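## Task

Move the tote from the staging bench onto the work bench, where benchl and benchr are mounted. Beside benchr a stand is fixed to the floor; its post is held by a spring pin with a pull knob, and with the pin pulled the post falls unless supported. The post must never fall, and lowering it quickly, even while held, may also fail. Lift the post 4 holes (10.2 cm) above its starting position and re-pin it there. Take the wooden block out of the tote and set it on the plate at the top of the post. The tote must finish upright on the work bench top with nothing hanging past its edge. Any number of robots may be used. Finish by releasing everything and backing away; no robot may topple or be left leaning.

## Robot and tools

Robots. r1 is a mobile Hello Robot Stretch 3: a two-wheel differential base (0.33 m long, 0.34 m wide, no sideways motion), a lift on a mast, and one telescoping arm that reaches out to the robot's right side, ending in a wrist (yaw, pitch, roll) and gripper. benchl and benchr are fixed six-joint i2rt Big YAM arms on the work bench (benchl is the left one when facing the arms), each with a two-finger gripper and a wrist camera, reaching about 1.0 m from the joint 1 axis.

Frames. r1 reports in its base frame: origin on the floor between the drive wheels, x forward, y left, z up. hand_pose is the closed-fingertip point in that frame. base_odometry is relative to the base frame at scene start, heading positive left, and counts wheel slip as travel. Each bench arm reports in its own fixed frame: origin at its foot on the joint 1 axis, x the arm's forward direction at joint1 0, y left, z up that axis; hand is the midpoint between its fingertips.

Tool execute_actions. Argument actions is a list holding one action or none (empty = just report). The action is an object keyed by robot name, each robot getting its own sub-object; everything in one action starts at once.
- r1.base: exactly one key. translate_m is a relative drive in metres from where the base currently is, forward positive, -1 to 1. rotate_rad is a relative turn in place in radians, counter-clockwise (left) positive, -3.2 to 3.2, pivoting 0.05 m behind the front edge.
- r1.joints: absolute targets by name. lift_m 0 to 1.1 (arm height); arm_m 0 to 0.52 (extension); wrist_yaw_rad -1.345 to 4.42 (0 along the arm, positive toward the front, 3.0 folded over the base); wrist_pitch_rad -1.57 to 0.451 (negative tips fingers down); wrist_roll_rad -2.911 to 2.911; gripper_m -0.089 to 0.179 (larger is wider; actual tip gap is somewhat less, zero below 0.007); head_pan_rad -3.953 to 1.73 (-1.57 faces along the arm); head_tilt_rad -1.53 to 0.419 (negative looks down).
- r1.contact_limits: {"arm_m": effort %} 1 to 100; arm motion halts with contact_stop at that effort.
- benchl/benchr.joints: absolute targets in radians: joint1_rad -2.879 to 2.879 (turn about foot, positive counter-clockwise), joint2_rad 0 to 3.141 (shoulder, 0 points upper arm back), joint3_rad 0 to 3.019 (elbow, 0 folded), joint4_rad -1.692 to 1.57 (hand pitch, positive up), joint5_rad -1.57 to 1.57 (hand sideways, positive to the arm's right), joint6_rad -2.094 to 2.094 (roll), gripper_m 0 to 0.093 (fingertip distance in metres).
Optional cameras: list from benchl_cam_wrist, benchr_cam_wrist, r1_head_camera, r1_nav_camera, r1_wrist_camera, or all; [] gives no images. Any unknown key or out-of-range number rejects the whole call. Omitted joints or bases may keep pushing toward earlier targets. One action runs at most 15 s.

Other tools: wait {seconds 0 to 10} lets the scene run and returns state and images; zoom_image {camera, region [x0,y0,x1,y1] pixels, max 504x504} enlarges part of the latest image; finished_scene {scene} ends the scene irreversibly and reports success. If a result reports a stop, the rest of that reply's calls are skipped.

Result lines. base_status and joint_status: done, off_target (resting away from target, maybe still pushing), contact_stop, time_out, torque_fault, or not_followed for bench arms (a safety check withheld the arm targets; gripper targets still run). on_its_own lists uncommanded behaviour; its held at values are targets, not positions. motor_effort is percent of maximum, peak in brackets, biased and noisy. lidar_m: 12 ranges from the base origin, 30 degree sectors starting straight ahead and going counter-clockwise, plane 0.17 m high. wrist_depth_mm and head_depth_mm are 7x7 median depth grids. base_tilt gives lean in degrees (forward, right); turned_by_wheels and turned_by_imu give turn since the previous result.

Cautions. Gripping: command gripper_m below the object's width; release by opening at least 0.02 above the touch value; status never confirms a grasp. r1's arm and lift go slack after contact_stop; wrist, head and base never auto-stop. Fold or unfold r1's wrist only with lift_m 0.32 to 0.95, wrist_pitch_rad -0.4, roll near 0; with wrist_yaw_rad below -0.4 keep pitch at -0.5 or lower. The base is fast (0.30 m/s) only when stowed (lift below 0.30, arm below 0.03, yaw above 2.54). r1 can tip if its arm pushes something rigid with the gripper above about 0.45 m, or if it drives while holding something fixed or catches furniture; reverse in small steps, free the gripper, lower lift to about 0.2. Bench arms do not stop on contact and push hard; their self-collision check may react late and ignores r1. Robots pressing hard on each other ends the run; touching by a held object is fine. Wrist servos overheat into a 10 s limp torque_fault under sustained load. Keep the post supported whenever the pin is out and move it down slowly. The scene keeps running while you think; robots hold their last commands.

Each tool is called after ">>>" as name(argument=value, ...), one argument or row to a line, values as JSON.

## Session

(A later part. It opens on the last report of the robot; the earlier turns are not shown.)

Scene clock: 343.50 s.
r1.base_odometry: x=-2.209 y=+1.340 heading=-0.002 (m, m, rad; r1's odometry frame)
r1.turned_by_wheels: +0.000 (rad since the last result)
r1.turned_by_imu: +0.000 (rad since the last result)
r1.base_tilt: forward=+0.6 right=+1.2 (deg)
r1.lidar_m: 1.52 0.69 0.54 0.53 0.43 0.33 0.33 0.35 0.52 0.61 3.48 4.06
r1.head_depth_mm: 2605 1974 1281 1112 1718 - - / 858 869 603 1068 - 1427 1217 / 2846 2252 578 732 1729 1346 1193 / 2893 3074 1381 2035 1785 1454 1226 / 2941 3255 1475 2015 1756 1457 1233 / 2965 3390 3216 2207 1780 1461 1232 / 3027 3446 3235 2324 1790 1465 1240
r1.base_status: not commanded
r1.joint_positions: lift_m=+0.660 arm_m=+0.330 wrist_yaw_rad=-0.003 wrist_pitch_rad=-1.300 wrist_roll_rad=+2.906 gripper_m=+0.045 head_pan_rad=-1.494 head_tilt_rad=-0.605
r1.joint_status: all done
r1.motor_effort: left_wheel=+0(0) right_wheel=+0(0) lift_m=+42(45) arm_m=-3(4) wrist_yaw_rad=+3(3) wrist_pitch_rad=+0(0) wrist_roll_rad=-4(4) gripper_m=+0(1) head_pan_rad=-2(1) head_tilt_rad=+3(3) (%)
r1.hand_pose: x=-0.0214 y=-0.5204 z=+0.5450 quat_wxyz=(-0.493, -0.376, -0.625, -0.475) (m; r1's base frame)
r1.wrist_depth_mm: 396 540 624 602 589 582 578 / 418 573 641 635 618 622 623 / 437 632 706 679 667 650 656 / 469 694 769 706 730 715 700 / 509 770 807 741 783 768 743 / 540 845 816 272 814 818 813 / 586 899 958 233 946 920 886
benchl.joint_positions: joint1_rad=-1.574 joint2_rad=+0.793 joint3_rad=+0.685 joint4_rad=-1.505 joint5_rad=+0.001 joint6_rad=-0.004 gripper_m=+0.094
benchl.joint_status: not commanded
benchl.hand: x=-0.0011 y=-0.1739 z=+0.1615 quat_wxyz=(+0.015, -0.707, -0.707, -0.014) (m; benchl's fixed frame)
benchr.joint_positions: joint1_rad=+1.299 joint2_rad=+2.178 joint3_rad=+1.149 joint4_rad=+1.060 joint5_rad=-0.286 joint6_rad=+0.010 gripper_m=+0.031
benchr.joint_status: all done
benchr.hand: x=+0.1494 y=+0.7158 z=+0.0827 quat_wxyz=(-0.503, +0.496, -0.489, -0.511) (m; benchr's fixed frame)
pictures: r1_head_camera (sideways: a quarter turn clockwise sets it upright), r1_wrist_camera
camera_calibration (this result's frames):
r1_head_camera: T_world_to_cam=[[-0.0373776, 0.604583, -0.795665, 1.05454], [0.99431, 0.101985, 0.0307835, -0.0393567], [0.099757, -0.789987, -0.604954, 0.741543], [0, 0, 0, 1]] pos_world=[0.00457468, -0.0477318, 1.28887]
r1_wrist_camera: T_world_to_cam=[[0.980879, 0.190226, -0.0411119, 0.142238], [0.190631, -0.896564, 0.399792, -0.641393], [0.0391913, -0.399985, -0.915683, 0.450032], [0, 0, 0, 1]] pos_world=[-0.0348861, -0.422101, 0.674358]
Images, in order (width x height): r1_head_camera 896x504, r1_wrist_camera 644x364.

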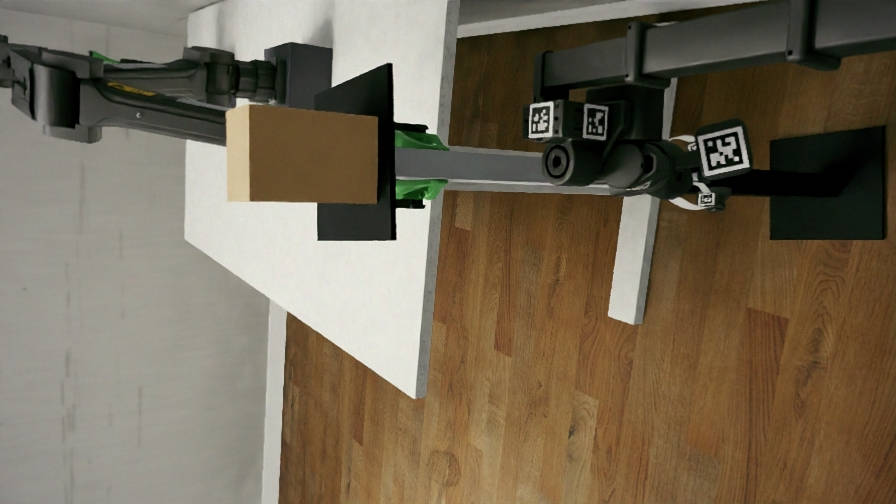

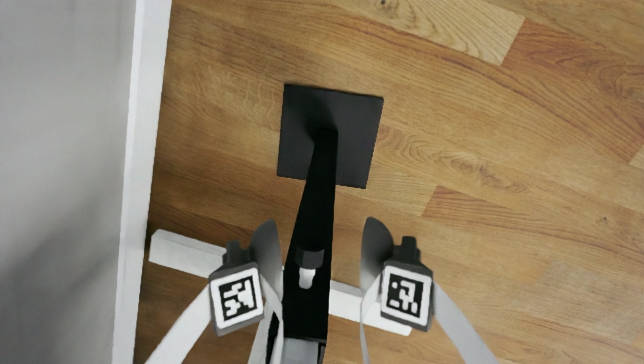

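>>> execute_actions(
  actions=[
    {"benchr":{"joints":{"joint2_rad":2.13,"joint4_rad":1.08}},"r1":{"joints":{"arm_m":0.3}}},
  ],
  cameras=["r1_head_camera"],
)

>>> execute_actions(
  actions=[
    {"benchr":{"joints":{"joint2_rad":2.2,"joint4_rad":1.06}}},
  ],
  cameras=["r1_head_camera","r1_wrist_camera"],
)

Scene clock: 346.50 s.
r1.base_odometry: x=-2.209 y=+1.340 heading=-0.002 (m, m, rad; r1's odometry frame)
r1.turned_by_wheels: +0.000 (rad since the last result)
r1.turned_by_imu: +0.000 (rad since the last result)
r1.base_tilt: forward=+0.6 right=+1.3 (deg)
r1.lidar_m: 1.53 0.69 0.54 0.53 0.43 0.33 0.33 0.35 0.52 0.61 3.46 4.10
r1.head_depth_mm: 2627 1982 1279 1112 1718 - - / 858 871 604 1073 1873 1403 1219 / 2843 2227 578 747 1720 - 1192 / 2880 3076 1381 2008 1772 1449 1234 / 2907 3265 1470 2043 1784 1456 1231 / 2944 3311 3265 2228 1791 1469 1242 / 3025 3443 3233 2300 1801 1478 1248
r1.base_status: not commanded
r1.joint_positions: lift_m=+0.660 arm_m=+0.300 wrist_yaw_rad=-0.003 wrist_pitch_rad=-1.300 wrist_roll_rad=+2.906 gripper_m=+0.045 head_pan_rad=-1.494 head_tilt_rad=-0.605
r1.joint_status: all done
r1.motor_effort: left_wheel=+1(0) right_wheel=+0(0) lift_m=+42(42) arm_m=-4(3) wrist_yaw_rad=+2(3) wrist_pitch_rad=+0(0) wrist_roll_rad=-4(4) gripper_m=+0(0) head_pan_rad=-1(1) head_tilt_rad=+3(4) (%)
r1.hand_pose: x=-0.0214 y=-0.4904 z=+0.5450 quat_wxyz=(-0.493, -0.376, -0.625, -0.475) (m; r1's base frame)
r1.wrist_depth_mm: 389 528 618 613 591 601 574 / 406 569 657 638 628 638 608 / 444 650 713 672 663 662 665 / 469 690 743 702 726 705 680 / 501 770 809 773 767 754 729 / 536 820 833 328 837 810 827 / 580 917 978 854 911 899 884
benchl.joint_positions: joint1_rad=-1.574 joint2_rad=+0.793 joint3_rad=+0.685 joint4_rad=-1.505 joint5_rad=+0.001 joint6_rad=-0.004 gripper_m=+0.094
benchl.joint_status: not commanded
benchl.hand: x=-0.0011 y=-0.1739 z=+0.1615 quat_wxyz=(+0.015, -0.707, -0.707, -0.014) (m; benchl's fixed frame)
benchr.joint_positions: joint1_rad=+1.299 joint2_rad=+2.178 joint3_rad=+1.149 joint4_rad=+1.052 joint5_rad=-0.287 joint6_rad=+0.010 gripper_m=+0.031
benchr.joint_status: all done
benchr.hand: x=+0.1493 y=+0.7158 z=+0.0807 quat_wxyz=(-0.501, +0.497, -0.492, -0.510) (m; benchr's fixed frame)
pictures: r1_head_camera (sideways: a quarter turn clockwise sets it upright)
camera_calibration (this result's frames):
r1_head_camera: T_world_to_cam=[[-0.0373778, 0.604583, -0.795665, 1.05454], [0.99431, 0.101985, 0.0307835, -0.0393567], [0.0997572, -0.789987, -0.604954, 0.741543], [0, 0, 0, 1]] pos_world=[0.00457469, -0.0477318, 1.28887]
Images, in order (width x height): r1_head_camera 896x504.

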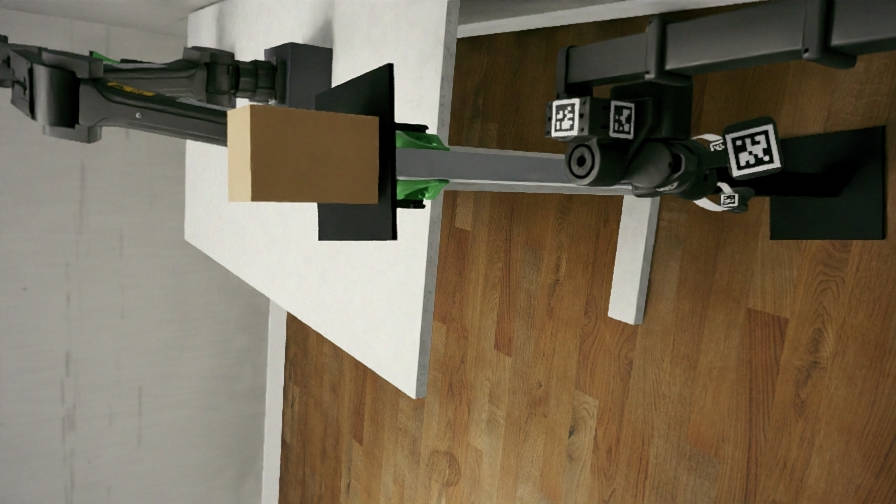

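Scene clock: 347.17 s.
r1.base_odometry: x=-2.209 y=+1.340 heading=-0.002 (m, m, rad; r1's odometry frame)
r1.turned_by_wheels: +0.000 (rad since the last result)
r1.turned_by_imu: +0.000 (rad since the last result)
r1.base_tilt: forward=+0.7 right=+1.3 (deg)
r1.lidar_m: 1.52 0.69 0.54 0.53 0.43 0.33 0.33 0.35 0.52 0.61 3.47 4.08
r1.head_depth_mm: 2587 1997 1286 1113 1715 - - / 859 872 640 1025 1872 1393 1223 / 2822 2230 578 724 1711 - 1193 / 2883 3094 1379 2030 1770 1454 1231 / 2927 3245 1480 2039 1780 1450 1234 / 2983 3307 3224 2196 1792 1459 1244 / 3012 3419 3234 2314 1791 1464 1250
r1.base_status: not commanded
r1.joint_positions: lift_m=+0.660 arm_m=+0.300 wrist_yaw_rad=-0.003 wrist_pitch_rad=-1.300 wrist_roll_rad=+2.906 gripper_m=+0.045 head_pan_rad=-1.494 head_tilt_rad=-0.605
r1.joint_status: not commanded
r1.motor_effort: left_wheel=+0(0) right_wheel=+0(0) lift_m=+42(42) arm_m=-3(3) wrist_yaw_rad=+2(3) wrist_pitch_rad=+0(0) wrist_roll_rad=-4(4) gripper_m=+0(1) head_pan_rad=-2(2) head_tilt_rad=+3(3) (%)
r1.hand_pose: x=-0.0214 y=-0.4904 z=+0.5450 quat_wxyz=(-0.493, -0.376, -0.625, -0.475) (m; r1's base frame)
r1.wrist_depth_mm: 396 545 628 602 591 587 570 / 405 575 638 649 639 626 606 / 433 631 698 669 684 676 667 / 474 706 740 726 712 728 673 / 491 779 805 780 765 778 754 / 541 838 824 329 817 802 811 / 592 944 969 839 921 875 877
benchl.joint_positions: joint1_rad=-1.574 joint2_rad=+0.793 joint3_rad=+0.685 joint4_rad=-1.505 joint5_rad=+0.001 joint6_rad=-0.004 gripper_m=+0.094
benchl.joint_status: not commanded
benchl.hand: x=-0.0011 y=-0.1739 z=+0.1615 quat_wxyz=(+0.015, -0.707, -0.707, -0.014) (m; benchl's fixed frame)
benchr.joint_positions: joint1_rad=+1.299 joint2_rad=+2.205 joint3_rad=+1.152 joint4_rad=+1.045 joint5_rad=-0.287 joint6_rad=+0.010 gripper_m=+0.031
benchr.joint_status: all done
benchr.hand: x=+0.1490 y=+0.7151 z=+0.0611 quat_wxyz=(-0.491, +0.503, -0.501, -0.505) (m; benchr's fixed frame)
pictures: r1_head_camera (sideways: a quarter turn clockwise sets it upright), r1_wrist_camera
camera_calibration (this result's frames):
r1_head_camera: T_world_to_cam=[[-0.0373777, 0.604583, -0.795665, 1.05454], [0.99431, 0.101985, 0.0307835, -0.0393567], [0.0997571, -0.789987, -0.604954, 0.741543], [0, 0, 0, 1]] pos_world=[0.00457468, -0.0477318, 1.28887]
r1_wrist_camera: T_world_to_cam=[[0.980842, 0.190413, -0.0411434, 0.136637], [0.190814, -0.896518, 0.399807, -0.614488], [0.0392428, -0.399998, -0.915675, 0.462018], [0, 0, 0, 1]] pos_world=[-0.0348973, -0.39211, 0.674357]
Images, in order (width x height): r1_head_camera 896x504, r1_wrist_camera 644x364.

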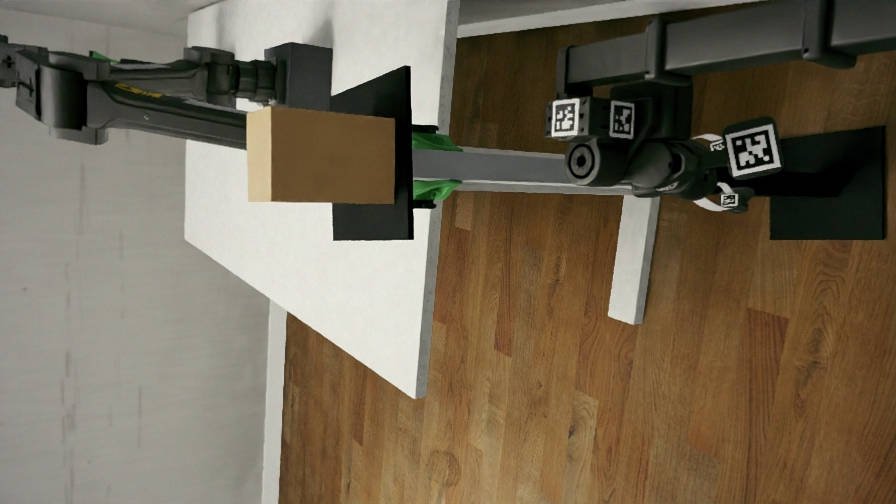

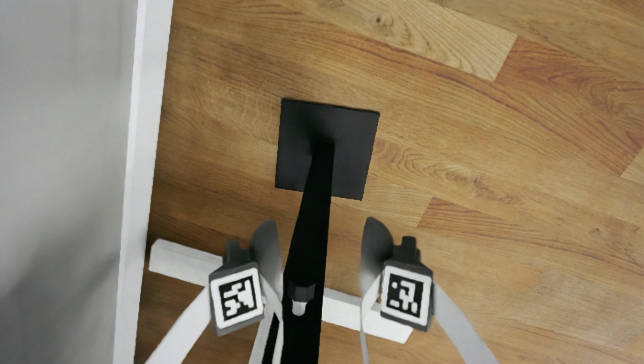

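>>> execute_actions(
  actions=[
    {"benchr":{"joints":{"joint2_rad":2.11,"joint4_rad":1.09}},"r1":{"joints":{"arm_m":0.37,"lift_m":0.572,"gripper_m":0.04}}},
  ],
  cameras=[],
)

>>> execute_actions(
  actions=[
    {"r1":{"joints":{"arm_m":0.408}}},
  ],
  cameras=["r1_wrist_camera"],
)

>>> execute_actions(
  actions=[
    {"r1":{"joints":{"gripper_m":-0.04}}},
  ],
  cameras=["r1_wrist_camera"],
)

>>> execute_actions(
  actions=[
    {"r1":{"joints":{"arm_m":0.348,"lift_m":0.564},"contact_limits":{"arm_m":40}}},
  ],
  cameras=["r1_wrist_camera","r1_head_camera"],
)

Scene clock: 350.40 s.
r1.base_odometry: x=-2.209 y=+1.340 heading=-0.002 (m, m, rad; r1's odometry frame)
r1.turned_by_wheels: +0.000 (rad since the last result)
r1.turned_by_imu: +0.000 (rad since the last result)
r1.base_tilt: forward=+0.7 right=+1.3 (deg)
r1.lidar_m: 1.53 0.69 0.54 0.53 0.43 0.33 0.33 0.35 0.52 0.61 3.47 4.10
r1.head_depth_mm: 2620 1975 1277 1113 1701 1432 1245 / 859 871 639 1067 1870 1393 1218 / 2812 2211 580 727 1690 1339 1191 / 2876 3085 1386 2038 1765 1454 1229 / 2905 3234 1474 2040 1788 1452 1238 / 3003 3327 3223 2178 1788 1467 1239 / 3042 3416 3250 2339 1795 1475 1241
r1.base_status: not commanded
r1.joint_positions: lift_m=+0.572 arm_m=+0.370 wrist_yaw_rad=-0.003 wrist_pitch_rad=-1.299 wrist_roll_rad=+2.906 gripper_m=+0.040 head_pan_rad=-1.494 head_tilt_rad=-0.605
r1.joint_status: all done
r1.motor_effort: left_wheel=+0(0) right_wheel=+0(0) lift_m=+22(35) arm_m=+4(5) wrist_yaw_rad=+3(2) wrist_pitch_rad=+0(0) wrist_roll_rad=-4(4) gripper_m=-1(37) head_pan_rad=-1(2) head_tilt_rad=+3(3) (%)
r1.hand_pose: x=-0.0214 y=-0.5600 z=+0.4577 quat_wxyz=(-0.493, -0.376, -0.625, -0.474) (m; r1's base frame)
r1.wrist_depth_mm: 405 525 539 526 528 508 503 / 417 577 573 551 556 555 536 / 438 612 623 583 586 575 572 / 485 637 655 618 628 632 612 / 506 708 703 276 659 660 648 / 548 775 710 215 703 729 692 / 615 832 846 168 788 774 763
benchl.joint_positions: joint1_rad=-1.574 joint2_rad=+0.793 joint3_rad=+0.685 joint4_rad=-1.505 joint5_rad=+0.001 joint6_rad=-0.004 gripper_m=+0.094
benchl.joint_status: not commanded
benchl.hand: x=-0.0011 y=-0.1739 z=+0.1615 quat_wxyz=(+0.015, -0.707, -0.707, -0.014) (m; benchl's fixed frame)
benchr.joint_positions: joint1_rad=+1.299 joint2_rad=+2.204 joint3_rad=+1.152 joint4_rad=+1.048 joint5_rad=-0.287 joint6_rad=+0.010 gripper_m=+0.031
benchr.joint_status: all done
benchr.hand: x=+0.1490 y=+0.7152 z=+0.0628 quat_wxyz=(-0.492, +0.502, -0.500, -0.506) (m; benchr's fixed frame)
pictures: none
No camera images: the call's "cameras" was empty. Leave "cameras" out to get every camera's image.

Scene clock: 351.73 s.
r1.base_odometry: x=-2.209 y=+1.340 heading=-0.002 (m, m, rad; r1's odometry frame)
r1.turned_by_wheels: +0.000 (rad since the last result)
r1.turned_by_imu: +0.000 (rad since the last result)
r1.base_tilt: forward=+0.6 right=+1.4 (deg)
r1.lidar_m: 1.52 0.69 0.54 0.53 0.43 0.33 0.33 0.35 0.52 0.61 3.47 4.10
r1.head_depth_mm: 2587 1988 1281 1112 1702 1426 1247 / 860 873 642 1066 1923 1406 1217 / 2798 2206 581 724 1768 1363 1192 / 2854 3081 1382 2020 1768 1456 1232 / 2938 3302 1470 2036 1775 1451 1232 / 2998 3371 3259 2213 1793 1465 1238 / 3043 3420 3264 2330 1791 1471 1242
r1.base_status: not commanded
r1.joint_positions: lift_m=+0.572 arm_m=+0.407 wrist_yaw_rad=-0.003 wrist_pitch_rad=-1.352 wrist_roll_rad=+2.906 gripper_m=+0.040 head_pan_rad=-1.494 head_tilt_rad=-0.605
r1.joint_status: all done
r1.motor_effort: left_wheel=-1(2) right_wheel=+4(4) lift_m=+22(22) arm_m=+8(7) wrist_yaw_rad=+3(3) wrist_pitch_rad=+15(16) wrist_roll_rad=-4(4) gripper_m=-1(1) head_pan_rad=-2(2) head_tilt_rad=+3(3) (%)
r1.hand_pose: x=-0.0214 y=-0.5842 z=+0.4557 quat_wxyz=(-0.483, -0.389, -0.612, -0.491) (m; r1's base frame)
r1.wrist_depth_mm: 401 528 537 528 521 518 505 / 422 558 573 553 551 542 543 / 448 615 604 577 586 581 570 / 472 633 639 616 608 611 604 / 509 688 681 234 654 646 642 / 544 705 693 146 712 691 687 / 591 803 797 146 719 748 734
benchl.joint_positions: joint1_rad=-1.574 joint2_rad=+0.793 joint3_rad=+0.685 joint4_rad=-1.505 joint5_rad=+0.001 joint6_rad=-0.004 gripper_m=+0.094
benchl.joint_status: not commanded
benchl.hand: x=-0.0011 y=-0.1739 z=+0.1615 quat_wxyz=(+0.015, -0.707, -0.707, -0.014) (m; benchl's fixed frame)
benchr.joint_positions: joint1_rad=+1.299 joint2_rad=+2.204 joint3_rad=+1.152 joint4_rad=+1.048 joint5_rad=-0.287 joint6_rad=+0.010 gripper_m=+0.031
benchr.joint_status: not commanded
benchr.hand: x=+0.1490 y=+0.7152 z=+0.0628 quat_wxyz=(-0.492, +0.502, -0.500, -0.506) (m; benchr's fixed frame)
pictures: r1_wrist_camera
camera_calibration (this result's frames):
r1_wrist_camera: T_world_to_cam=[[0.980868, 0.192196, -0.0309766, 0.1472], [0.190663, -0.916266, 0.352283, -0.65275], [0.0393247, -0.351449, -0.935381, 0.380086], [0, 0, 0, 1]] pos_world=[-0.0348747, -0.492803, 0.590037]
Images, in order (width x height): r1_wrist_camera 644x364.

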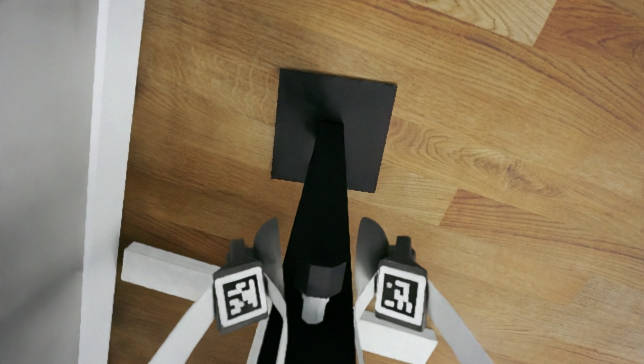

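Scene clock: 353.03 s.
r1.base_odometry: x=-2.209 y=+1.340 heading=-0.002 (m, m, rad; r1's odometry frame)
r1.turned_by_wheels: +0.000 (rad since the last result)
r1.turned_by_imu: +0.000 (rad since the last result)
r1.base_tilt: forward=+0.8 right=+1.5 (deg)
r1.lidar_m: 1.53 0.69 0.54 0.53 0.43 0.33 0.33 0.35 0.52 0.61 3.45 4.09
r1.head_depth_mm: 2598 1995 1286 1112 1688 1426 1240 / 858 873 639 1065 1930 1402 1217 / 2828 2236 580 723 1761 1353 1189 / 2891 3076 1382 2017 1767 1446 1227 / 2959 3274 1467 2031 1784 1453 1231 / 2959 3366 3215 2203 1791 1461 1242 / 3034 3411 3238 2311 1811 1465 1247
r1.base_status: not commanded
r1.joint_positions: lift_m=+0.572 arm_m=+0.408 wrist_yaw_rad=-0.008 wrist_pitch_rad=-1.346 wrist_roll_rad=+2.915 gripper_m=-0.039 head_pan_rad=-1.494 head_tilt_rad=-0.605
r1.joint_status: all done
r1.motor_effort: left_wheel=-3(3) right_wheel=+7(9) lift_m=+34(34) arm_m=+5(7) wrist_yaw_rad=+9(10) wrist_pitch_rad=+13(15) wrist_roll_rad=-9(9) gripper_m=-29(100) head_pan_rad=-2(2) head_tilt_rad=+4(3) (%)
r1.hand_pose: x=-0.0216 y=-0.5860 z=+0.4554 quat_wxyz=(-0.489, -0.391, -0.610, -0.486) (m; r1's base frame)
r1.wrist_depth_mm: 409 529 535 515 520 514 507 / 418 556 568 549 545 542 541 / 442 605 598 576 581 564 566 / 470 631 632 603 610 614 613 / 497 689 676 227 662 662 641 / 530 716 695 134 707 700 663 / 587 802 772 145 735 739 741
benchl.joint_positions: joint1_rad=-1.574 joint2_rad=+0.793 joint3_rad=+0.685 joint4_rad=-1.505 joint5_rad=+0.001 joint6_rad=-0.004 gripper_m=+0.094
benchl.joint_status: not commanded
benchl.hand: x=-0.0011 y=-0.1739 z=+0.1615 quat_wxyz=(+0.015, -0.707, -0.707, -0.014) (m; benchl's fixed frame)
benchr.joint_positions: joint1_rad=+1.299 joint2_rad=+2.204 joint3_rad=+1.152 joint4_rad=+1.048 joint5_rad=-0.287 joint6_rad=+0.010 gripper_m=+0.031
benchr.joint_status: not commanded
benchr.hand: x=+0.1490 y=+0.7152 z=+0.0628 quat_wxyz=(-0.492, +0.502, -0.500, -0.506) (m; benchr's fixed frame)
pictures: r1_wrist_camera
camera_calibration (this result's frames):
r1_wrist_camera: T_world_to_cam=[[0.983621, 0.177696, -0.0302234, 0.138947], [0.17662, -0.916708, 0.358402, -0.657621], [0.0359806, -0.35787, -0.933078, 0.374371], [0, 0, 0, 1]] pos_world=[-0.0339921, -0.493561, 0.58921]
Images, in order (width x height): r1_wrist_camera 644x364.

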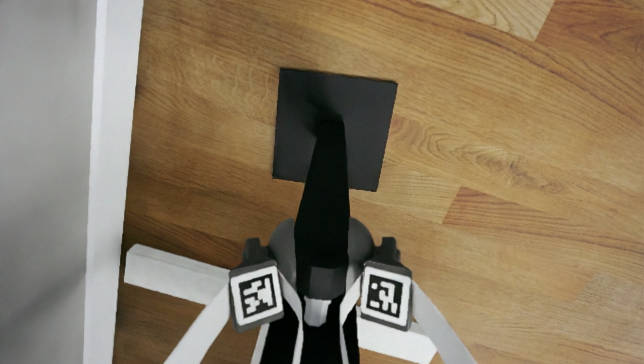

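Scene clock: 354.63 s.
r1.base_odometry: x=-2.209 y=+1.340 heading=-0.002 (m, m, rad; r1's odometry frame)
r1.turned_by_wheels: +0.000 (rad since the last result)
r1.turned_by_imu: +0.000 (rad since the last result)
r1.base_tilt: forward=+0.7 right=+1.4 (deg)
r1.lidar_m: 1.52 0.69 0.54 0.53 0.43 0.33 0.33 0.35 0.52 0.61 3.46 4.08
r1.head_depth_mm: 2589 1979 1282 1106 1708 1431 1247 / 859 868 639 1065 1815 1368 1220 / 2813 2220 579 724 1667 1388 1193 / 2845 3061 1383 2027 1755 1462 1231 / 2950 3270 1472 2039 1778 1456 1235 / 2978 3363 3202 2204 1784 1471 1243 / 3079 3387 3264 2316 1808 1471 1238
r1.base_status: not commanded
r1.joint_positions: lift_m=+0.564 arm_m=+0.349 wrist_yaw_rad=-0.005 wrist_pitch_rad=-1.170 wrist_roll_rad=+2.910 gripper_m=-0.032 head_pan_rad=-1.494 head_tilt_rad=-0.605
r1.joint_status: all done
r1.on_its_own: gripper_m is held at -0.033, not at your -0.040, by its stall guard, which is not easing now; wrist_pitch_rad is at rest, and its effort (-38) is outside its rest range (-20 to +32)
r1.motor_effort: left_wheel=+0(3) right_wheel=+0(7) lift_m=+30(33) arm_m=-12(13) wrist_yaw_rad=+6(10) wrist_pitch_rad=-38(38) wrist_roll_rad=-6(10) gripper_m=-28(28) head_pan_rad=-2(2) head_tilt_rad=+3(3) (%)
r1.contact_limits: arm_m 40 (drawing in: default 26, maximum 43; extending or still: default 36, maximum 59)
r1.hand_pose: x=-0.0217 y=-0.5714 z=+0.4573 quat_wxyz=(-0.518, -0.345, -0.653, -0.432) (m; r1's base frame)
r1.wrist_depth_mm: 408 530 532 520 508 493 480 / 425 575 586 548 546 547 526 / 451 623 617 588 591 577 566 / 483 705 688 312 658 619 620 / 509 736 728 229 723 714 694 / 550 847 878 145 791 793 750 / 599 959 - 162 947 884 835
benchl.joint_positions: joint1_rad=-1.574 joint2_rad=+0.793 joint3_rad=+0.685 joint4_rad=-1.505 joint5_rad=+0.001 joint6_rad=-0.004 gripper_m=+0.094
benchl.joint_status: not commanded
benchl.hand: x=-0.0011 y=-0.1739 z=+0.1615 quat_wxyz=(+0.015, -0.707, -0.707, -0.014) (m; benchl's fixed frame)
benchr.joint_positions: joint1_rad=+1.299 joint2_rad=+2.204 joint3_rad=+1.152 joint4_rad=+1.048 joint5_rad=-0.287 joint6_rad=+0.010 gripper_m=+0.031
benchr.joint_status: not commanded
benchr.hand: x=+0.1490 y=+0.7152 z=+0.0628 quat_wxyz=(-0.492, +0.502, -0.500, -0.506) (m; benchr's fixed frame)
pictures: r1_head_camera (sideways: a quarter turn clockwise sets it upright), r1_wrist_camera
camera_calibration (this result's frames):
r1_head_camera: T_world_to_cam=[[-0.0373778, 0.604583, -0.795665, 1.05454], [0.99431, 0.101985, 0.0307835, -0.0393567], [0.0997572, -0.789987, -0.604954, 0.741543], [0, 0, 0, 1]] pos_world=[0.00457469, -0.0477318, 1.28887]
r1_wrist_camera: T_world_to_cam=[[0.982026, 0.177522, -0.0641128, 0.151873], [0.185047, -0.838639, 0.51229, -0.670497], [0.0371752, -0.514946, -0.856416, 0.256554], [0, 0, 0, 1]] pos_world=[-0.0346073, -0.457154, 0.572943]
Images, in order (width x height): r1_head_camera 896x504, r1_wrist_camera 644x364.

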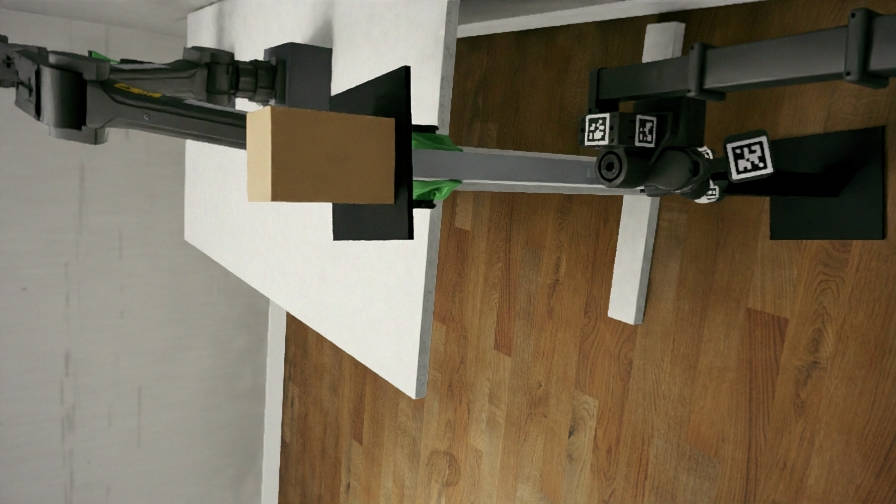

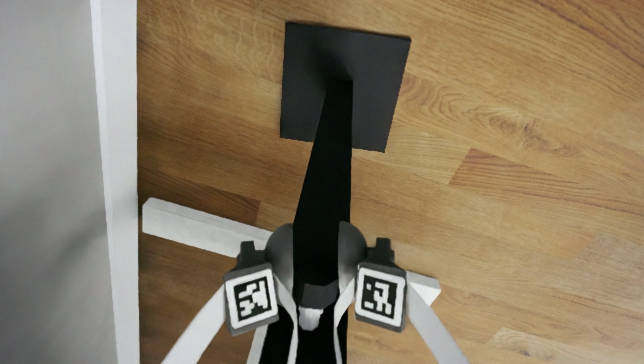

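>>> execute_actions(
  actions=[
    {"benchr":{"joints":{"joint2_rad":2.035,"joint3_rad":1.14,"joint4_rad":1.13}}},
  ],
  cameras=["r1_head_camera"],
)

Scene clock: 356.83 s.
r1.base_odometry: x=-2.209 y=+1.340 heading=-0.002 (m, m, rad; r1's odometry frame)
r1.turned_by_wheels: +0.000 (rad since the last result)
r1.turned_by_imu: +0.000 (rad since the last result)
r1.base_tilt: forward=+0.7 right=+1.4 (deg)
r1.lidar_m: 1.53 0.69 0.54 0.53 0.43 0.33 0.33 0.35 0.52 0.61 3.46 4.08
r1.head_depth_mm: 2593 1984 1282 1111 1698 1440 1245 / 861 870 635 1068 1815 1372 1225 / 2806 2213 580 745 1655 1392 1187 / 2875 3080 1385 2016 1775 1456 1223 / 2935 3299 1469 2035 1775 1455 1233 / 2984 3322 3216 2192 1783 1462 1241 / 3036 3457 3207 2333 1796 1466 1244
r1.base_status: not commanded
r1.joint_positions: lift_m=+0.564 arm_m=+0.349 wrist_yaw_rad=-0.005 wrist_pitch_rad=-1.170 wrist_roll_rad=+2.910 gripper_m=-0.032 head_pan_rad=-1.494 head_tilt_rad=-0.605
r1.joint_status: not commanded
r1.on_its_own: gripper_m is held at -0.033, not at your -0.040, by its stall guard, which is not easing now; wrist_pitch_rad is at rest, and its effort (-38) is outside its rest range (-20 to +32)
r1.motor_effort: left_wheel=+0(1) right_wheel=+0(0) lift_m=+31(31) arm_m=-12(13) wrist_yaw_rad=+5(5) wrist_pitch_rad=-38(38) wrist_roll_rad=-6(6) gripper_m=-27(27) head_pan_rad=-2(1) head_tilt_rad=+3(3) (%)
r1.hand_pose: x=-0.0217 y=-0.5715 z=+0.4573 quat_wxyz=(-0.518, -0.345, -0.653, -0.432) (m; r1's base frame)
r1.wrist_depth_mm: 409 522 526 518 506 489 496 / 419 563 575 551 534 540 523 / 450 616 642 589 599 576 567 / 485 690 688 316 654 631 626 / 518 711 754 230 727 719 675 / 552 856 835 145 762 788 768 / 599 979 - 163 937 883 858
benchl.joint_positions: joint1_rad=-1.574 joint2_rad=+0.793 joint3_rad=+0.685 joint4_rad=-1.505 joint5_rad=+0.001 joint6_rad=-0.004 gripper_m=+0.094
benchl.joint_status: not commanded
benchl.hand: x=-0.0011 y=-0.1739 z=+0.1615 quat_wxyz=(+0.015, -0.707, -0.707, -0.014) (m; benchl's fixed frame)
benchr.joint_positions: joint1_rad=+1.299 joint2_rad=+2.196 joint3_rad=+1.151 joint4_rad=+1.047 joint5_rad=-0.286 joint6_rad=+0.010 gripper_m=+0.031
benchr.joint_status: joint2_rad time_out (moved -0.008 of -0.169); joint4_rad time_out (moved -0.001 of +0.082); the others done
benchr.on_its_own: joint2_rad reads +2.196 and still pushes toward +2.035 since a time_out; joint4_rad reads +1.047 and still pushes toward +1.130 since a time_out
benchr.hand: x=+0.1492 y=+0.7155 z=+0.0677 quat_wxyz=(-0.494, +0.501, -0.498, -0.506) (m; benchr's fixed frame)
pictures: r1_head_camera (sideways: a quarter turn clockwise sets it upright)
camera_calibration (this result's frames):
r1_head_camera: T_world_to_cam=[[-0.0373778, 0.604583, -0.795665, 1.05454], [0.99431, 0.101985, 0.0307835, -0.0393567], [0.0997572, -0.789987, -0.604954, 0.741543], [0, 0, 0, 1]] pos_world=[0.00457469, -0.0477318, 1.28887]
Images, in order (width x height): r1_head_camera 896x504.

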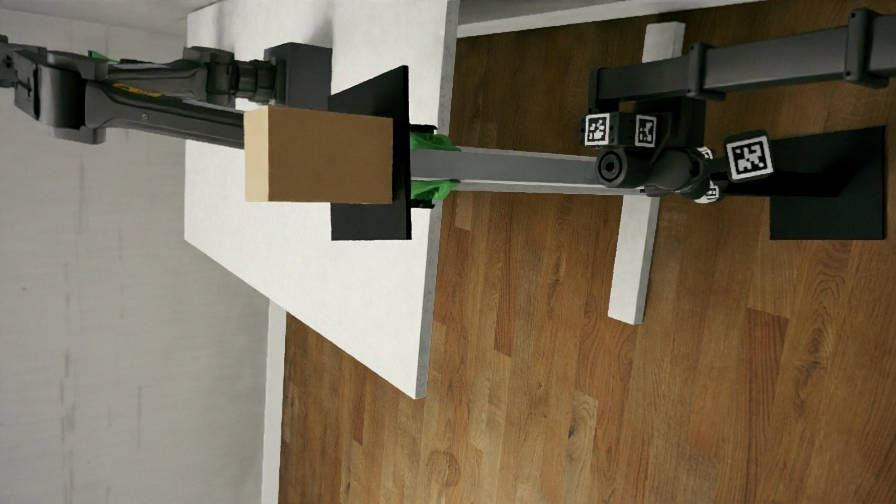

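>>> execute_actions(
  actions=[
    {"benchr":{"joints":{"joint2_rad":2.13,"joint4_rad":1.09}},"r1":{"joints":{"arm_m":0.338}}},
  ],
  cameras=["r1_head_camera","r1_wrist_camera"],
)

Scene clock: 358.50 s.
r1.base_odometry: x=-2.209 y=+1.340 heading=-0.002 (m, m, rad; r1's odometry frame)
r1.turned_by_wheels: +0.000 (rad since the last result)
r1.turned_by_imu: +0.000 (rad since the last result)
r1.base_tilt: forward=+0.7 right=+1.4 (deg)
r1.lidar_m: 1.52 0.69 0.54 0.53 0.43 0.33 0.33 0.35 0.52 0.61 3.45 4.06
r1.head_depth_mm: 2596 1979 1277 1108 1693 1434 1240 / 865 871 632 1069 1809 1369 1216 / 2813 2246 580 745 1666 1407 1188 / 2887 3050 1379 2017 1767 1450 1228 / 2922 3232 1473 2038 1783 1453 1237 / 3000 3317 3200 2188 1781 1463 1244 / 3028 3382 3261 2310 1804 1476 1249
r1.base_status: not commanded
r1.joint_positions: lift_m=+0.564 arm_m=+0.339 wrist_yaw_rad=-0.004 wrist_pitch_rad=-1.157 wrist_roll_rad=+2.906 gripper_m=-0.032 head_pan_rad=-1.494 head_tilt_rad=-0.605
r1.joint_status: all done
r1.on_its_own: gripper_m is held at -0.033, not at your -0.040, by its stall guard, which is not easing now; wrist_pitch_rad is at rest, and its effort (-42) is outside its rest range (-20 to +32)
r1.motor_effort: left_wheel=+0(1) right_wheel=+0(0) lift_m=+31(31) arm_m=-12(12) wrist_yaw_rad=+5(5) wrist_pitch_rad=-42(42) wrist_roll_rad=-4(6) gripper_m=-27(27) head_pan_rad=-2(1) head_tilt_rad=+3(3) (%)
r1.hand_pose: x=-0.0216 y=-0.5647 z=+0.4584 quat_wxyz=(-0.519, -0.340, -0.657, -0.428) (m; r1's base frame)
r1.wrist_depth_mm: 409 532 531 520 507 504 483 / 421 583 583 555 548 537 519 / 450 626 632 584 594 585 575 / 484 691 704 322 655 632 630 / 524 735 753 242 730 732 687 / 565 845 894 150 780 791 762 / 599 - - 171 933 893 885
benchl.joint_positions: joint1_rad=-1.574 joint2_rad=+0.793 joint3_rad=+0.685 joint4_rad=-1.505 joint5_rad=+0.001 joint6_rad=-0.004 gripper_m=+0.094
benchl.joint_status: not commanded
benchl.hand: x=-0.0011 y=-0.1739 z=+0.1615 quat_wxyz=(+0.015, -0.707, -0.707, -0.014) (m; benchl's fixed frame)
benchr.joint_positions: joint1_rad=+1.299 joint2_rad=+2.196 joint3_rad=+1.151 joint4_rad=+1.044 joint5_rad=-0.286 joint6_rad=+0.010 gripper_m=+0.031
benchr.joint_status: all done
benchr.hand: x=+0.1492 y=+0.7155 z=+0.0669 quat_wxyz=(-0.493, +0.501, -0.499, -0.506) (m; benchr's fixed frame)
pictures: r1_head_camera (sideways: a quarter turn clockwise sets it upright), r1_wrist_camera
camera_calibration (this result's frames):
r1_head_camera: T_world_to_cam=[[-0.0373777, 0.604583, -0.795665, 1.05454], [0.99431, 0.101985, 0.0307835, -0.0393567], [0.0997571, -0.789986, -0.604954, 0.741543], [0, 0, 0, 1]] pos_world=[0.00457468, -0.0477318, 1.28887]
r1_wrist_camera: T_world_to_cam=[[0.981043, 0.181356, -0.0682989, 0.154775], [0.189996, -0.830708, 0.523283, -0.665927], [0.0381643, -0.52634, -0.849418, 0.25128], [0, 0, 0, 1]] pos_world=[-0.0349077, -0.449002, 0.572481]
Images, in order (width x height): r1_head_camera 896x504, r1_wrist_camera 644x364.

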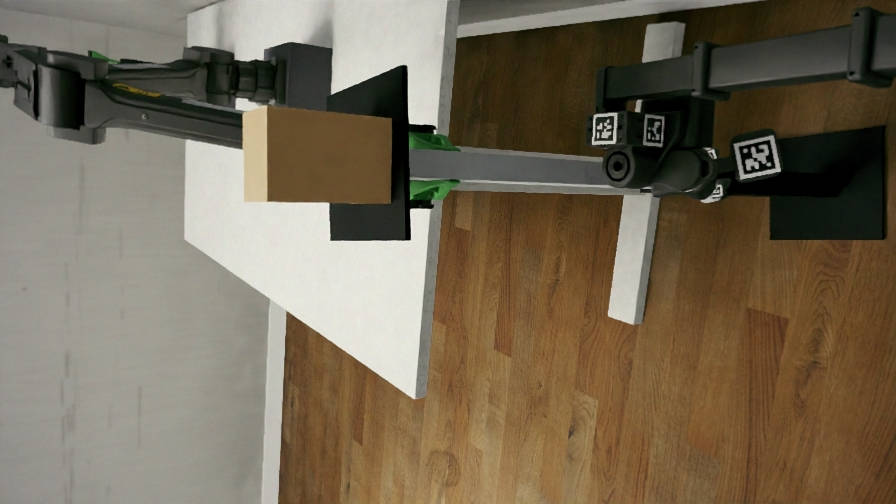

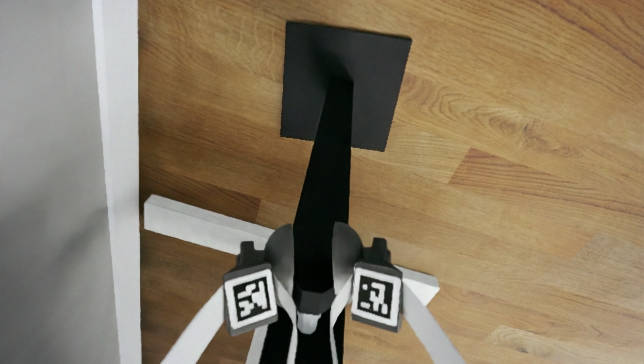

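Pin moved further (y −0.565). Raise, with a gentler target first.

>>> execute_actions(
  actions=[
    {"benchr":{"joints":{"joint2_rad":2.04,"joint3_rad":1.14,"joint4_rad":1.13}}},
  ],
  cameras=["r1_head_camera"],
)

Scene clock: 360.63 s.
r1.base_odometry: x=-2.209 y=+1.340 heading=-0.002 (m, m, rad; r1's odometry frame)
r1.turned_by_wheels: +0.000 (rad since the last result)
r1.turned_by_imu: +0.000 (rad since the last result)
r1.base_tilt: forward=+0.6 right=+1.4 (deg)
r1.lidar_m: 1.53 0.69 0.54 0.53 0.43 0.33 0.33 0.35 0.52 0.61 3.46 4.05
r1.head_depth_mm: 2602 1976 1278 1107 1693 1442 1240 / 853 871 594 1114 1794 1367 1224 / 2804 2225 579 748 1660 1414 1183 / 2881 3083 1387 2032 1753 1452 1230 / 2916 3265 1480 2035 1771 1450 1232 / 3003 3322 3203 2201 1786 1466 1245 / 3042 3435 3243 2326 1797 1482 1238
r1.base_status: not commanded
r1.joint_positions: lift_m=+0.564 arm_m=+0.339 wrist_yaw_rad=-0.004 wrist_pitch_rad=-1.157 wrist_roll_rad=+2.906 gripper_m=-0.032 head_pan_rad=-1.494 head_tilt_rad=-0.605
r1.joint_status: not commanded
r1.on_its_own: gripper_m is held at -0.033, not at your -0.040, by its stall guard, which is not easing now; wrist_pitch_rad is at rest, and its effort (-42) is outside its rest range (-20 to +32)
r1.motor_effort: left_wheel=+0(0) right_wheel=+0(0) lift_m=+31(31) arm_m=-12(13) wrist_yaw_rad=+5(5) wrist_pitch_rad=-42(42) wrist_roll_rad=-4(4) gripper_m=-27(27) head_pan_rad=-1(2) head_tilt_rad=+3(3) (%)
r1.hand_pose: x=-0.0216 y=-0.5647 z=+0.4584 quat_wxyz=(-0.519, -0.340, -0.657, -0.428) (m; r1's base frame)
r1.wrist_depth_mm: 409 521 540 524 508 503 494 / 424 570 585 551 536 535 524 / 459 634 644 592 596 599 571 / 477 699 692 322 670 635 613 / 511 723 728 243 724 703 700 / 557 883 865 150 786 805 751 / 600 - - 171 975 891 847
benchl.joint_positions: joint1_rad=-1.574 joint2_rad=+0.793 joint3_rad=+0.685 joint4_rad=-1.505 joint5_rad=+0.001 joint6_rad=-0.004 gripper_m=+0.094
benchl.joint_status: not commanded
benchl.hand: x=-0.0011 y=-0.1739 z=+0.1615 quat_wxyz=(+0.015, -0.707, -0.707, -0.014) (m; benchl's fixed frame)
benchr.joint_positions: joint1_rad=+1.299 joint2_rad=+2.166 joint3_rad=+1.147 joint4_rad=+1.045 joint5_rad=-0.286 joint6_rad=+0.010 gripper_m=+0.031
benchr.joint_status: joint4_rad time_out (moved +0.001 of +0.086); the others done
benchr.on_its_own: joint4_rad reads +1.045 and still pushes toward +1.130 since a time_out
benchr.hand: x=+0.1493 y=+0.7158 z=+0.0869 quat_wxyz=(-0.502, +0.497, -0.491, -0.511) (m; benchr's fixed frame)
pictures: r1_head_camera (sideways: a quarter turn clockwise sets it upright)
camera_calibration (this result's frames):
r1_head_camera: T_world_to_cam=[[-0.0373779, 0.604583, -0.795665, 1.05454], [0.994309, 0.101985, 0.0307835, -0.0393567], [0.0997574, -0.789986, -0.604954, 0.741543], [0, 0, 0, 1]] pos_world=[0.0045747, -0.0477318, 1.28887]
Images, in order (width x height): r1_head_camera 896x504.

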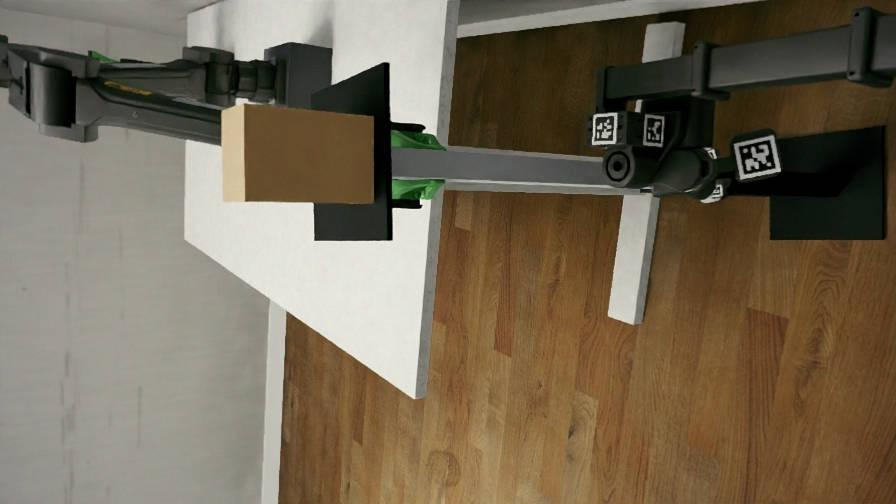

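>>> execute_actions(
  actions=[
    {"benchr":{"joints":{"joint2_rad":2.02}}},
  ],
  cameras=["r1_head_camera"],
)

>>> zoom_image(
  camera="r1_head_camera",
  region=[300,150,460,260],
)

Scene clock: 361.90 s.
r1.base_odometry: x=-2.209 y=+1.340 heading=-0.002 (m, m, rad; r1's odometry frame)
r1.turned_by_wheels: +0.000 (rad since the last result)
r1.turned_by_imu: +0.000 (rad since the last result)
r1.base_tilt: forward=+0.7 right=+1.4 (deg)
r1.lidar_m: 1.52 0.69 0.54 0.53 0.43 0.33 0.33 0.35 0.52 0.61 3.48 4.08
r1.head_depth_mm: 2596 1965 1278 1108 1708 1438 1245 / 857 865 586 1115 1817 1367 1221 / 2782 2235 580 748 1659 1414 1188 / 2873 3040 1384 2025 1769 1454 1228 / 2929 3261 1477 2042 1783 1453 1236 / 2984 3369 3211 2222 1795 1460 1247 / 3031 3428 3243 2301 1796 1477 1243
r1.base_status: not commanded
r1.joint_positions: lift_m=+0.564 arm_m=+0.339 wrist_yaw_rad=-0.004 wrist_pitch_rad=-1.157 wrist_roll_rad=+2.906 gripper_m=-0.032 head_pan_rad=-1.494 head_tilt_rad=-0.605
r1.joint_status: not commanded
r1.on_its_own: gripper_m is held at -0.033, not at your -0.040, by its stall guard, which is not easing now; wrist_pitch_rad is at rest, and its effort (-42) is outside its rest range (-20 to +32)
r1.motor_effort: left_wheel=+0(0) right_wheel=+0(0) lift_m=+31(31) arm_m=-13(13) wrist_yaw_rad=+5(5) wrist_pitch_rad=-42(43) wrist_roll_rad=-4(4) gripper_m=-27(27) head_pan_rad=-2(1) head_tilt_rad=+3(3) (%)
r1.hand_pose: x=-0.0216 y=-0.5648 z=+0.4584 quat_wxyz=(-0.519, -0.340, -0.657, -0.428) (m; r1's base frame)
r1.wrist_depth_mm: 409 539 534 523 505 492 488 / 421 561 585 552 540 535 529 / 447 637 632 588 590 602 582 / 475 691 704 320 652 647 636 / 514 751 749 242 713 705 683 / 551 849 864 151 782 790 760 / 604 - - 170 962 910 895
benchl.joint_positions: joint1_rad=-1.574 joint2_rad=+0.793 joint3_rad=+0.685 joint4_rad=-1.505 joint5_rad=+0.001 joint6_rad=-0.004 gripper_m=+0.094
benchl.joint_status: not commanded
benchl.hand: x=-0.0011 y=-0.1739 z=+0.1615 quat_wxyz=(+0.015, -0.707, -0.707, -0.014) (m; benchl's fixed frame)
benchr.joint_positions: joint1_rad=+1.299 joint2_rad=+2.157 joint3_rad=+1.146 joint4_rad=+1.045 joint5_rad=-0.286 joint6_rad=+0.010 gripper_m=+0.031
benchr.joint_status: all done
benchr.on_its_own: joint4_rad reads +1.045 and still pushes toward +1.130 since a time_out
benchr.hand: x=+0.1493 y=+0.7157 z=+0.0924 quat_wxyz=(-0.504, +0.495, -0.488, -0.512) (m; benchr's fixed frame)
pictures: r1_head_camera (sideways: a quarter turn clockwise sets it upright)
camera_calibration (this result's frames):
r1_head_camera: T_world_to_cam=[[-0.0373778, 0.604583, -0.795665, 1.05454], [0.99431, 0.101985, 0.0307835, -0.0393566], [0.0997572, -0.789987, -0.604954, 0.741543], [0, 0, 0, 1]] pos_world=[0.00457469, -0.0477318, 1.28887]
Images, in order (width x height): r1_head_camera 896x504.

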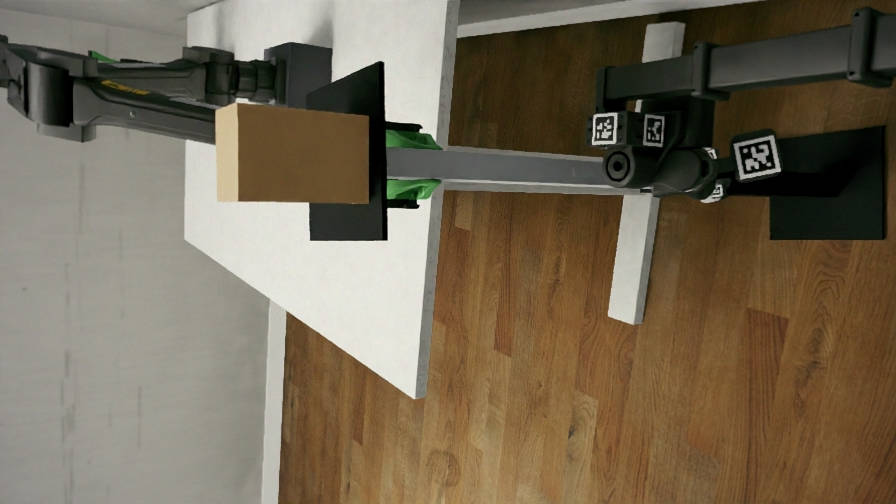

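Region (300, 150, 460, 260) of r1_head_camera's 896x504 image, scaled by 3.150, with more detail than that image has; it fills the top 346 rows of this view, and the rest is white.

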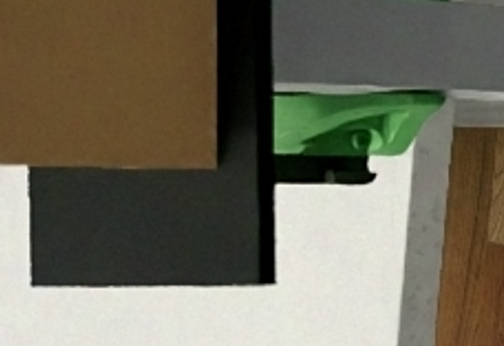

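>>> execute_actions(
  actions=[
    {"r1":{"joints":{"arm_m":0.385,"gripper_m":0.045}}},
  ],
  cameras=[],
)

>>> execute_actions(
  actions=[
    {"r1":{"joints":{"arm_m":0.30,"lift_m":0.66}},"benchr":{"joints":{"joint2_rad":2.08}}},
  ],
  cameras=["r1_head_camera","r1_wrist_camera"],
)

Scene clock: 363.93 s.
r1.base_odometry: x=-2.209 y=+1.340 heading=-0.002 (m, m, rad; r1's odometry frame)
r1.turned_by_wheels: +0.000 (rad since the last result)
r1.turned_by_imu: +0.000 (rad since the last result)
r1.base_tilt: forward=+0.6 right=+1.2 (deg)
r1.lidar_m: 1.53 0.69 0.54 0.53 0.43 0.34 0.33 0.35 0.52 0.61 3.46 4.05
r1.head_depth_mm: 2595 2000 1286 1112 1689 1435 1244 / 855 868 587 1113 1857 1400 1221 / 2805 2210 579 746 1709 1347 1187 / 2843 3065 1389 2028 1765 1455 1226 / 2919 3292 1461 2029 1775 1461 1230 / 2942 3340 3230 2202 1775 1462 1235 / 3063 3450 3217 2316 1814 1466 1245
r1.base_status: not commanded
r1.joint_positions: lift_m=+0.564 arm_m=+0.385 wrist_yaw_rad=-0.003 wrist_pitch_rad=-1.295 wrist_roll_rad=+2.906 gripper_m=+0.045 head_pan_rad=-1.494 head_tilt_rad=-0.605
r1.joint_status: all done
r1.motor_effort: left_wheel=+0(2) right_wheel=+0(8) lift_m=+30(31) arm_m=+4(10) wrist_yaw_rad=+4(5) wrist_pitch_rad=-1(42) wrist_roll_rad=-4(4) gripper_m=+1(100) head_pan_rad=-1(1) head_tilt_rad=+3(3) (%)
r1.hand_pose: x=-0.0214 y=-0.5760 z=+0.4496 quat_wxyz=(-0.494, -0.375, -0.626, -0.473) (m; r1's base frame)
r1.wrist_depth_mm: 401 529 537 530 517 504 498 / 422 556 560 539 538 526 515 / 440 602 588 579 578 568 558 / 473 642 664 612 624 613 606 / 509 693 683 253 670 653 647 / 550 757 702 140 716 701 704 / 585 839 852 151 821 787 769
benchl.joint_positions: joint1_rad=-1.574 joint2_rad=+0.793 joint3_rad=+0.685 joint4_rad=-1.505 joint5_rad=+0.001 joint6_rad=-0.004 gripper_m=+0.094
benchl.joint_status: not commanded
benchl.hand: x=-0.0011 y=-0.1739 z=+0.1615 quat_wxyz=(+0.015, -0.707, -0.707, -0.014) (m; benchl's fixed frame)
benchr.joint_positions: joint1_rad=+1.299 joint2_rad=+2.157 joint3_rad=+1.146 joint4_rad=+1.045 joint5_rad=-0.286 joint6_rad=+0.010 gripper_m=+0.031
benchr.joint_status: not commanded
benchr.on_its_own: joint4_rad reads +1.045 and still pushes toward +1.130 since a time_out
benchr.hand: x=+0.1493 y=+0.7157 z=+0.0924 quat_wxyz=(-0.504, +0.495, -0.488, -0.512) (m; benchr's fixed frame)
pictures: none
No camera images: the call's "cameras" was empty. Leave "cameras" out to get every camera's image.

Scene clock: 365.77 s.
r1.base_odometry: x=-2.209 y=+1.340 heading=-0.002 (m, m, rad; r1's odometry frame)
r1.turned_by_wheels: +0.000 (rad since the last result)
r1.turned_by_imu: +0.000 (rad since the last result)
r1.base_tilt: forward=+0.8 right=+1.4 (deg)
r1.lidar_m: 1.52 0.69 0.54 0.53 0.43 0.33 0.33 0.35 0.52 0.61 3.47 4.08
r1.head_depth_mm: 2602 1994 1281 1115 1727 - - / 857 870 587 1116 1883 1408 1223 / 2832 2225 579 749 1697 - 1188 / 2875 3070 1383 2027 1761 1460 1235 / 2946 3245 1471 2027 1794 1457 1232 / 2958 3362 3245 2209 1782 1466 1239 / 3057 3403 3280 2310 1803 1480 1246
r1.base_status: not commanded
r1.joint_positions: lift_m=+0.660 arm_m=+0.300 wrist_yaw_rad=-0.002 wrist_pitch_rad=-1.297 wrist_roll_rad=+2.906 gripper_m=+0.045 head_pan_rad=-1.494 head_tilt_rad=-0.605
r1.joint_status: all done
r1.motor_effort: left_wheel=+0(1) right_wheel=+0(0) lift_m=+42(44) arm_m=-3(4) wrist_yaw_rad=+2(4) wrist_pitch_rad=-1(2) wrist_roll_rad=-4(4) gripper_m=+0(0) head_pan_rad=-2(2) head_tilt_rad=+4(3) (%)
r1.hand_pose: x=-0.0214 y=-0.4911 z=+0.5451 quat_wxyz=(-0.493, -0.375, -0.626, -0.474) (m; r1's base frame)
r1.wrist_depth_mm: 395 543 605 599 606 586 572 / 407 570 657 637 639 639 621 / 436 636 710 673 664 671 661 / 467 692 747 717 728 719 697 / 500 759 792 757 772 769 743 / 542 822 834 329 853 837 796 / 594 918 958 874 950 853 906
benchl.joint_positions: joint1_rad=-1.574 joint2_rad=+0.793 joint3_rad=+0.685 joint4_rad=-1.505 joint5_rad=+0.001 joint6_rad=-0.004 gripper_m=+0.094
benchl.joint_status: not commanded
benchl.hand: x=-0.0011 y=-0.1739 z=+0.1615 quat_wxyz=(+0.015, -0.707, -0.707, -0.014) (m; benchl's fixed frame)
benchr.joint_positions: joint1_rad=+1.299 joint2_rad=+2.157 joint3_rad=+1.146 joint4_rad=+1.045 joint5_rad=-0.286 joint6_rad=+0.010 gripper_m=+0.031
benchr.joint_status: all done
benchr.on_its_own: joint4_rad reads +1.045 and still pushes toward +1.130 since a time_out
benchr.hand: x=+0.1493 y=+0.7157 z=+0.0924 quat_wxyz=(-0.504, +0.495, -0.488, -0.512) (m; benchr's fixed frame)
pictures: r1_head_camera (sideways: a quarter turn clockwise sets it upright), r1_wrist_camera
camera_calibration (this result's frames):
r1_head_camera: T_world_to_cam=[[-0.0373777, 0.604583, -0.795665, 1.05454], [0.99431, 0.101985, 0.0307835, -0.0393567], [0.0997571, -0.789987, -0.604954, 0.741543], [0, 0, 0, 1]] pos_world=[0.00457468, -0.0477318, 1.28887]
r1_wrist_camera: T_world_to_cam=[[0.980695, 0.191035, -0.041757, 0.137391], [0.191528, -0.895327, 0.402128, -0.6158], [0.0394344, -0.402363, -0.914631, 0.460143], [0, 0, 0, 1]] pos_world=[-0.0349413, -0.392445, 0.674228]
Images, in order (width x height): r1_head_camera 896x504, r1_wrist_camera 644x364.

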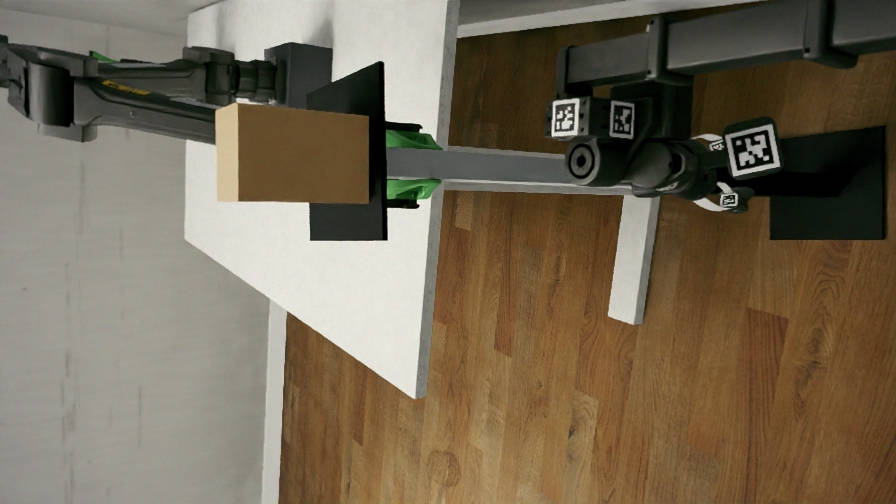

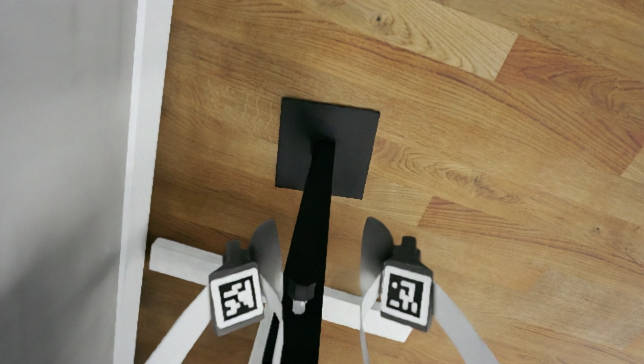

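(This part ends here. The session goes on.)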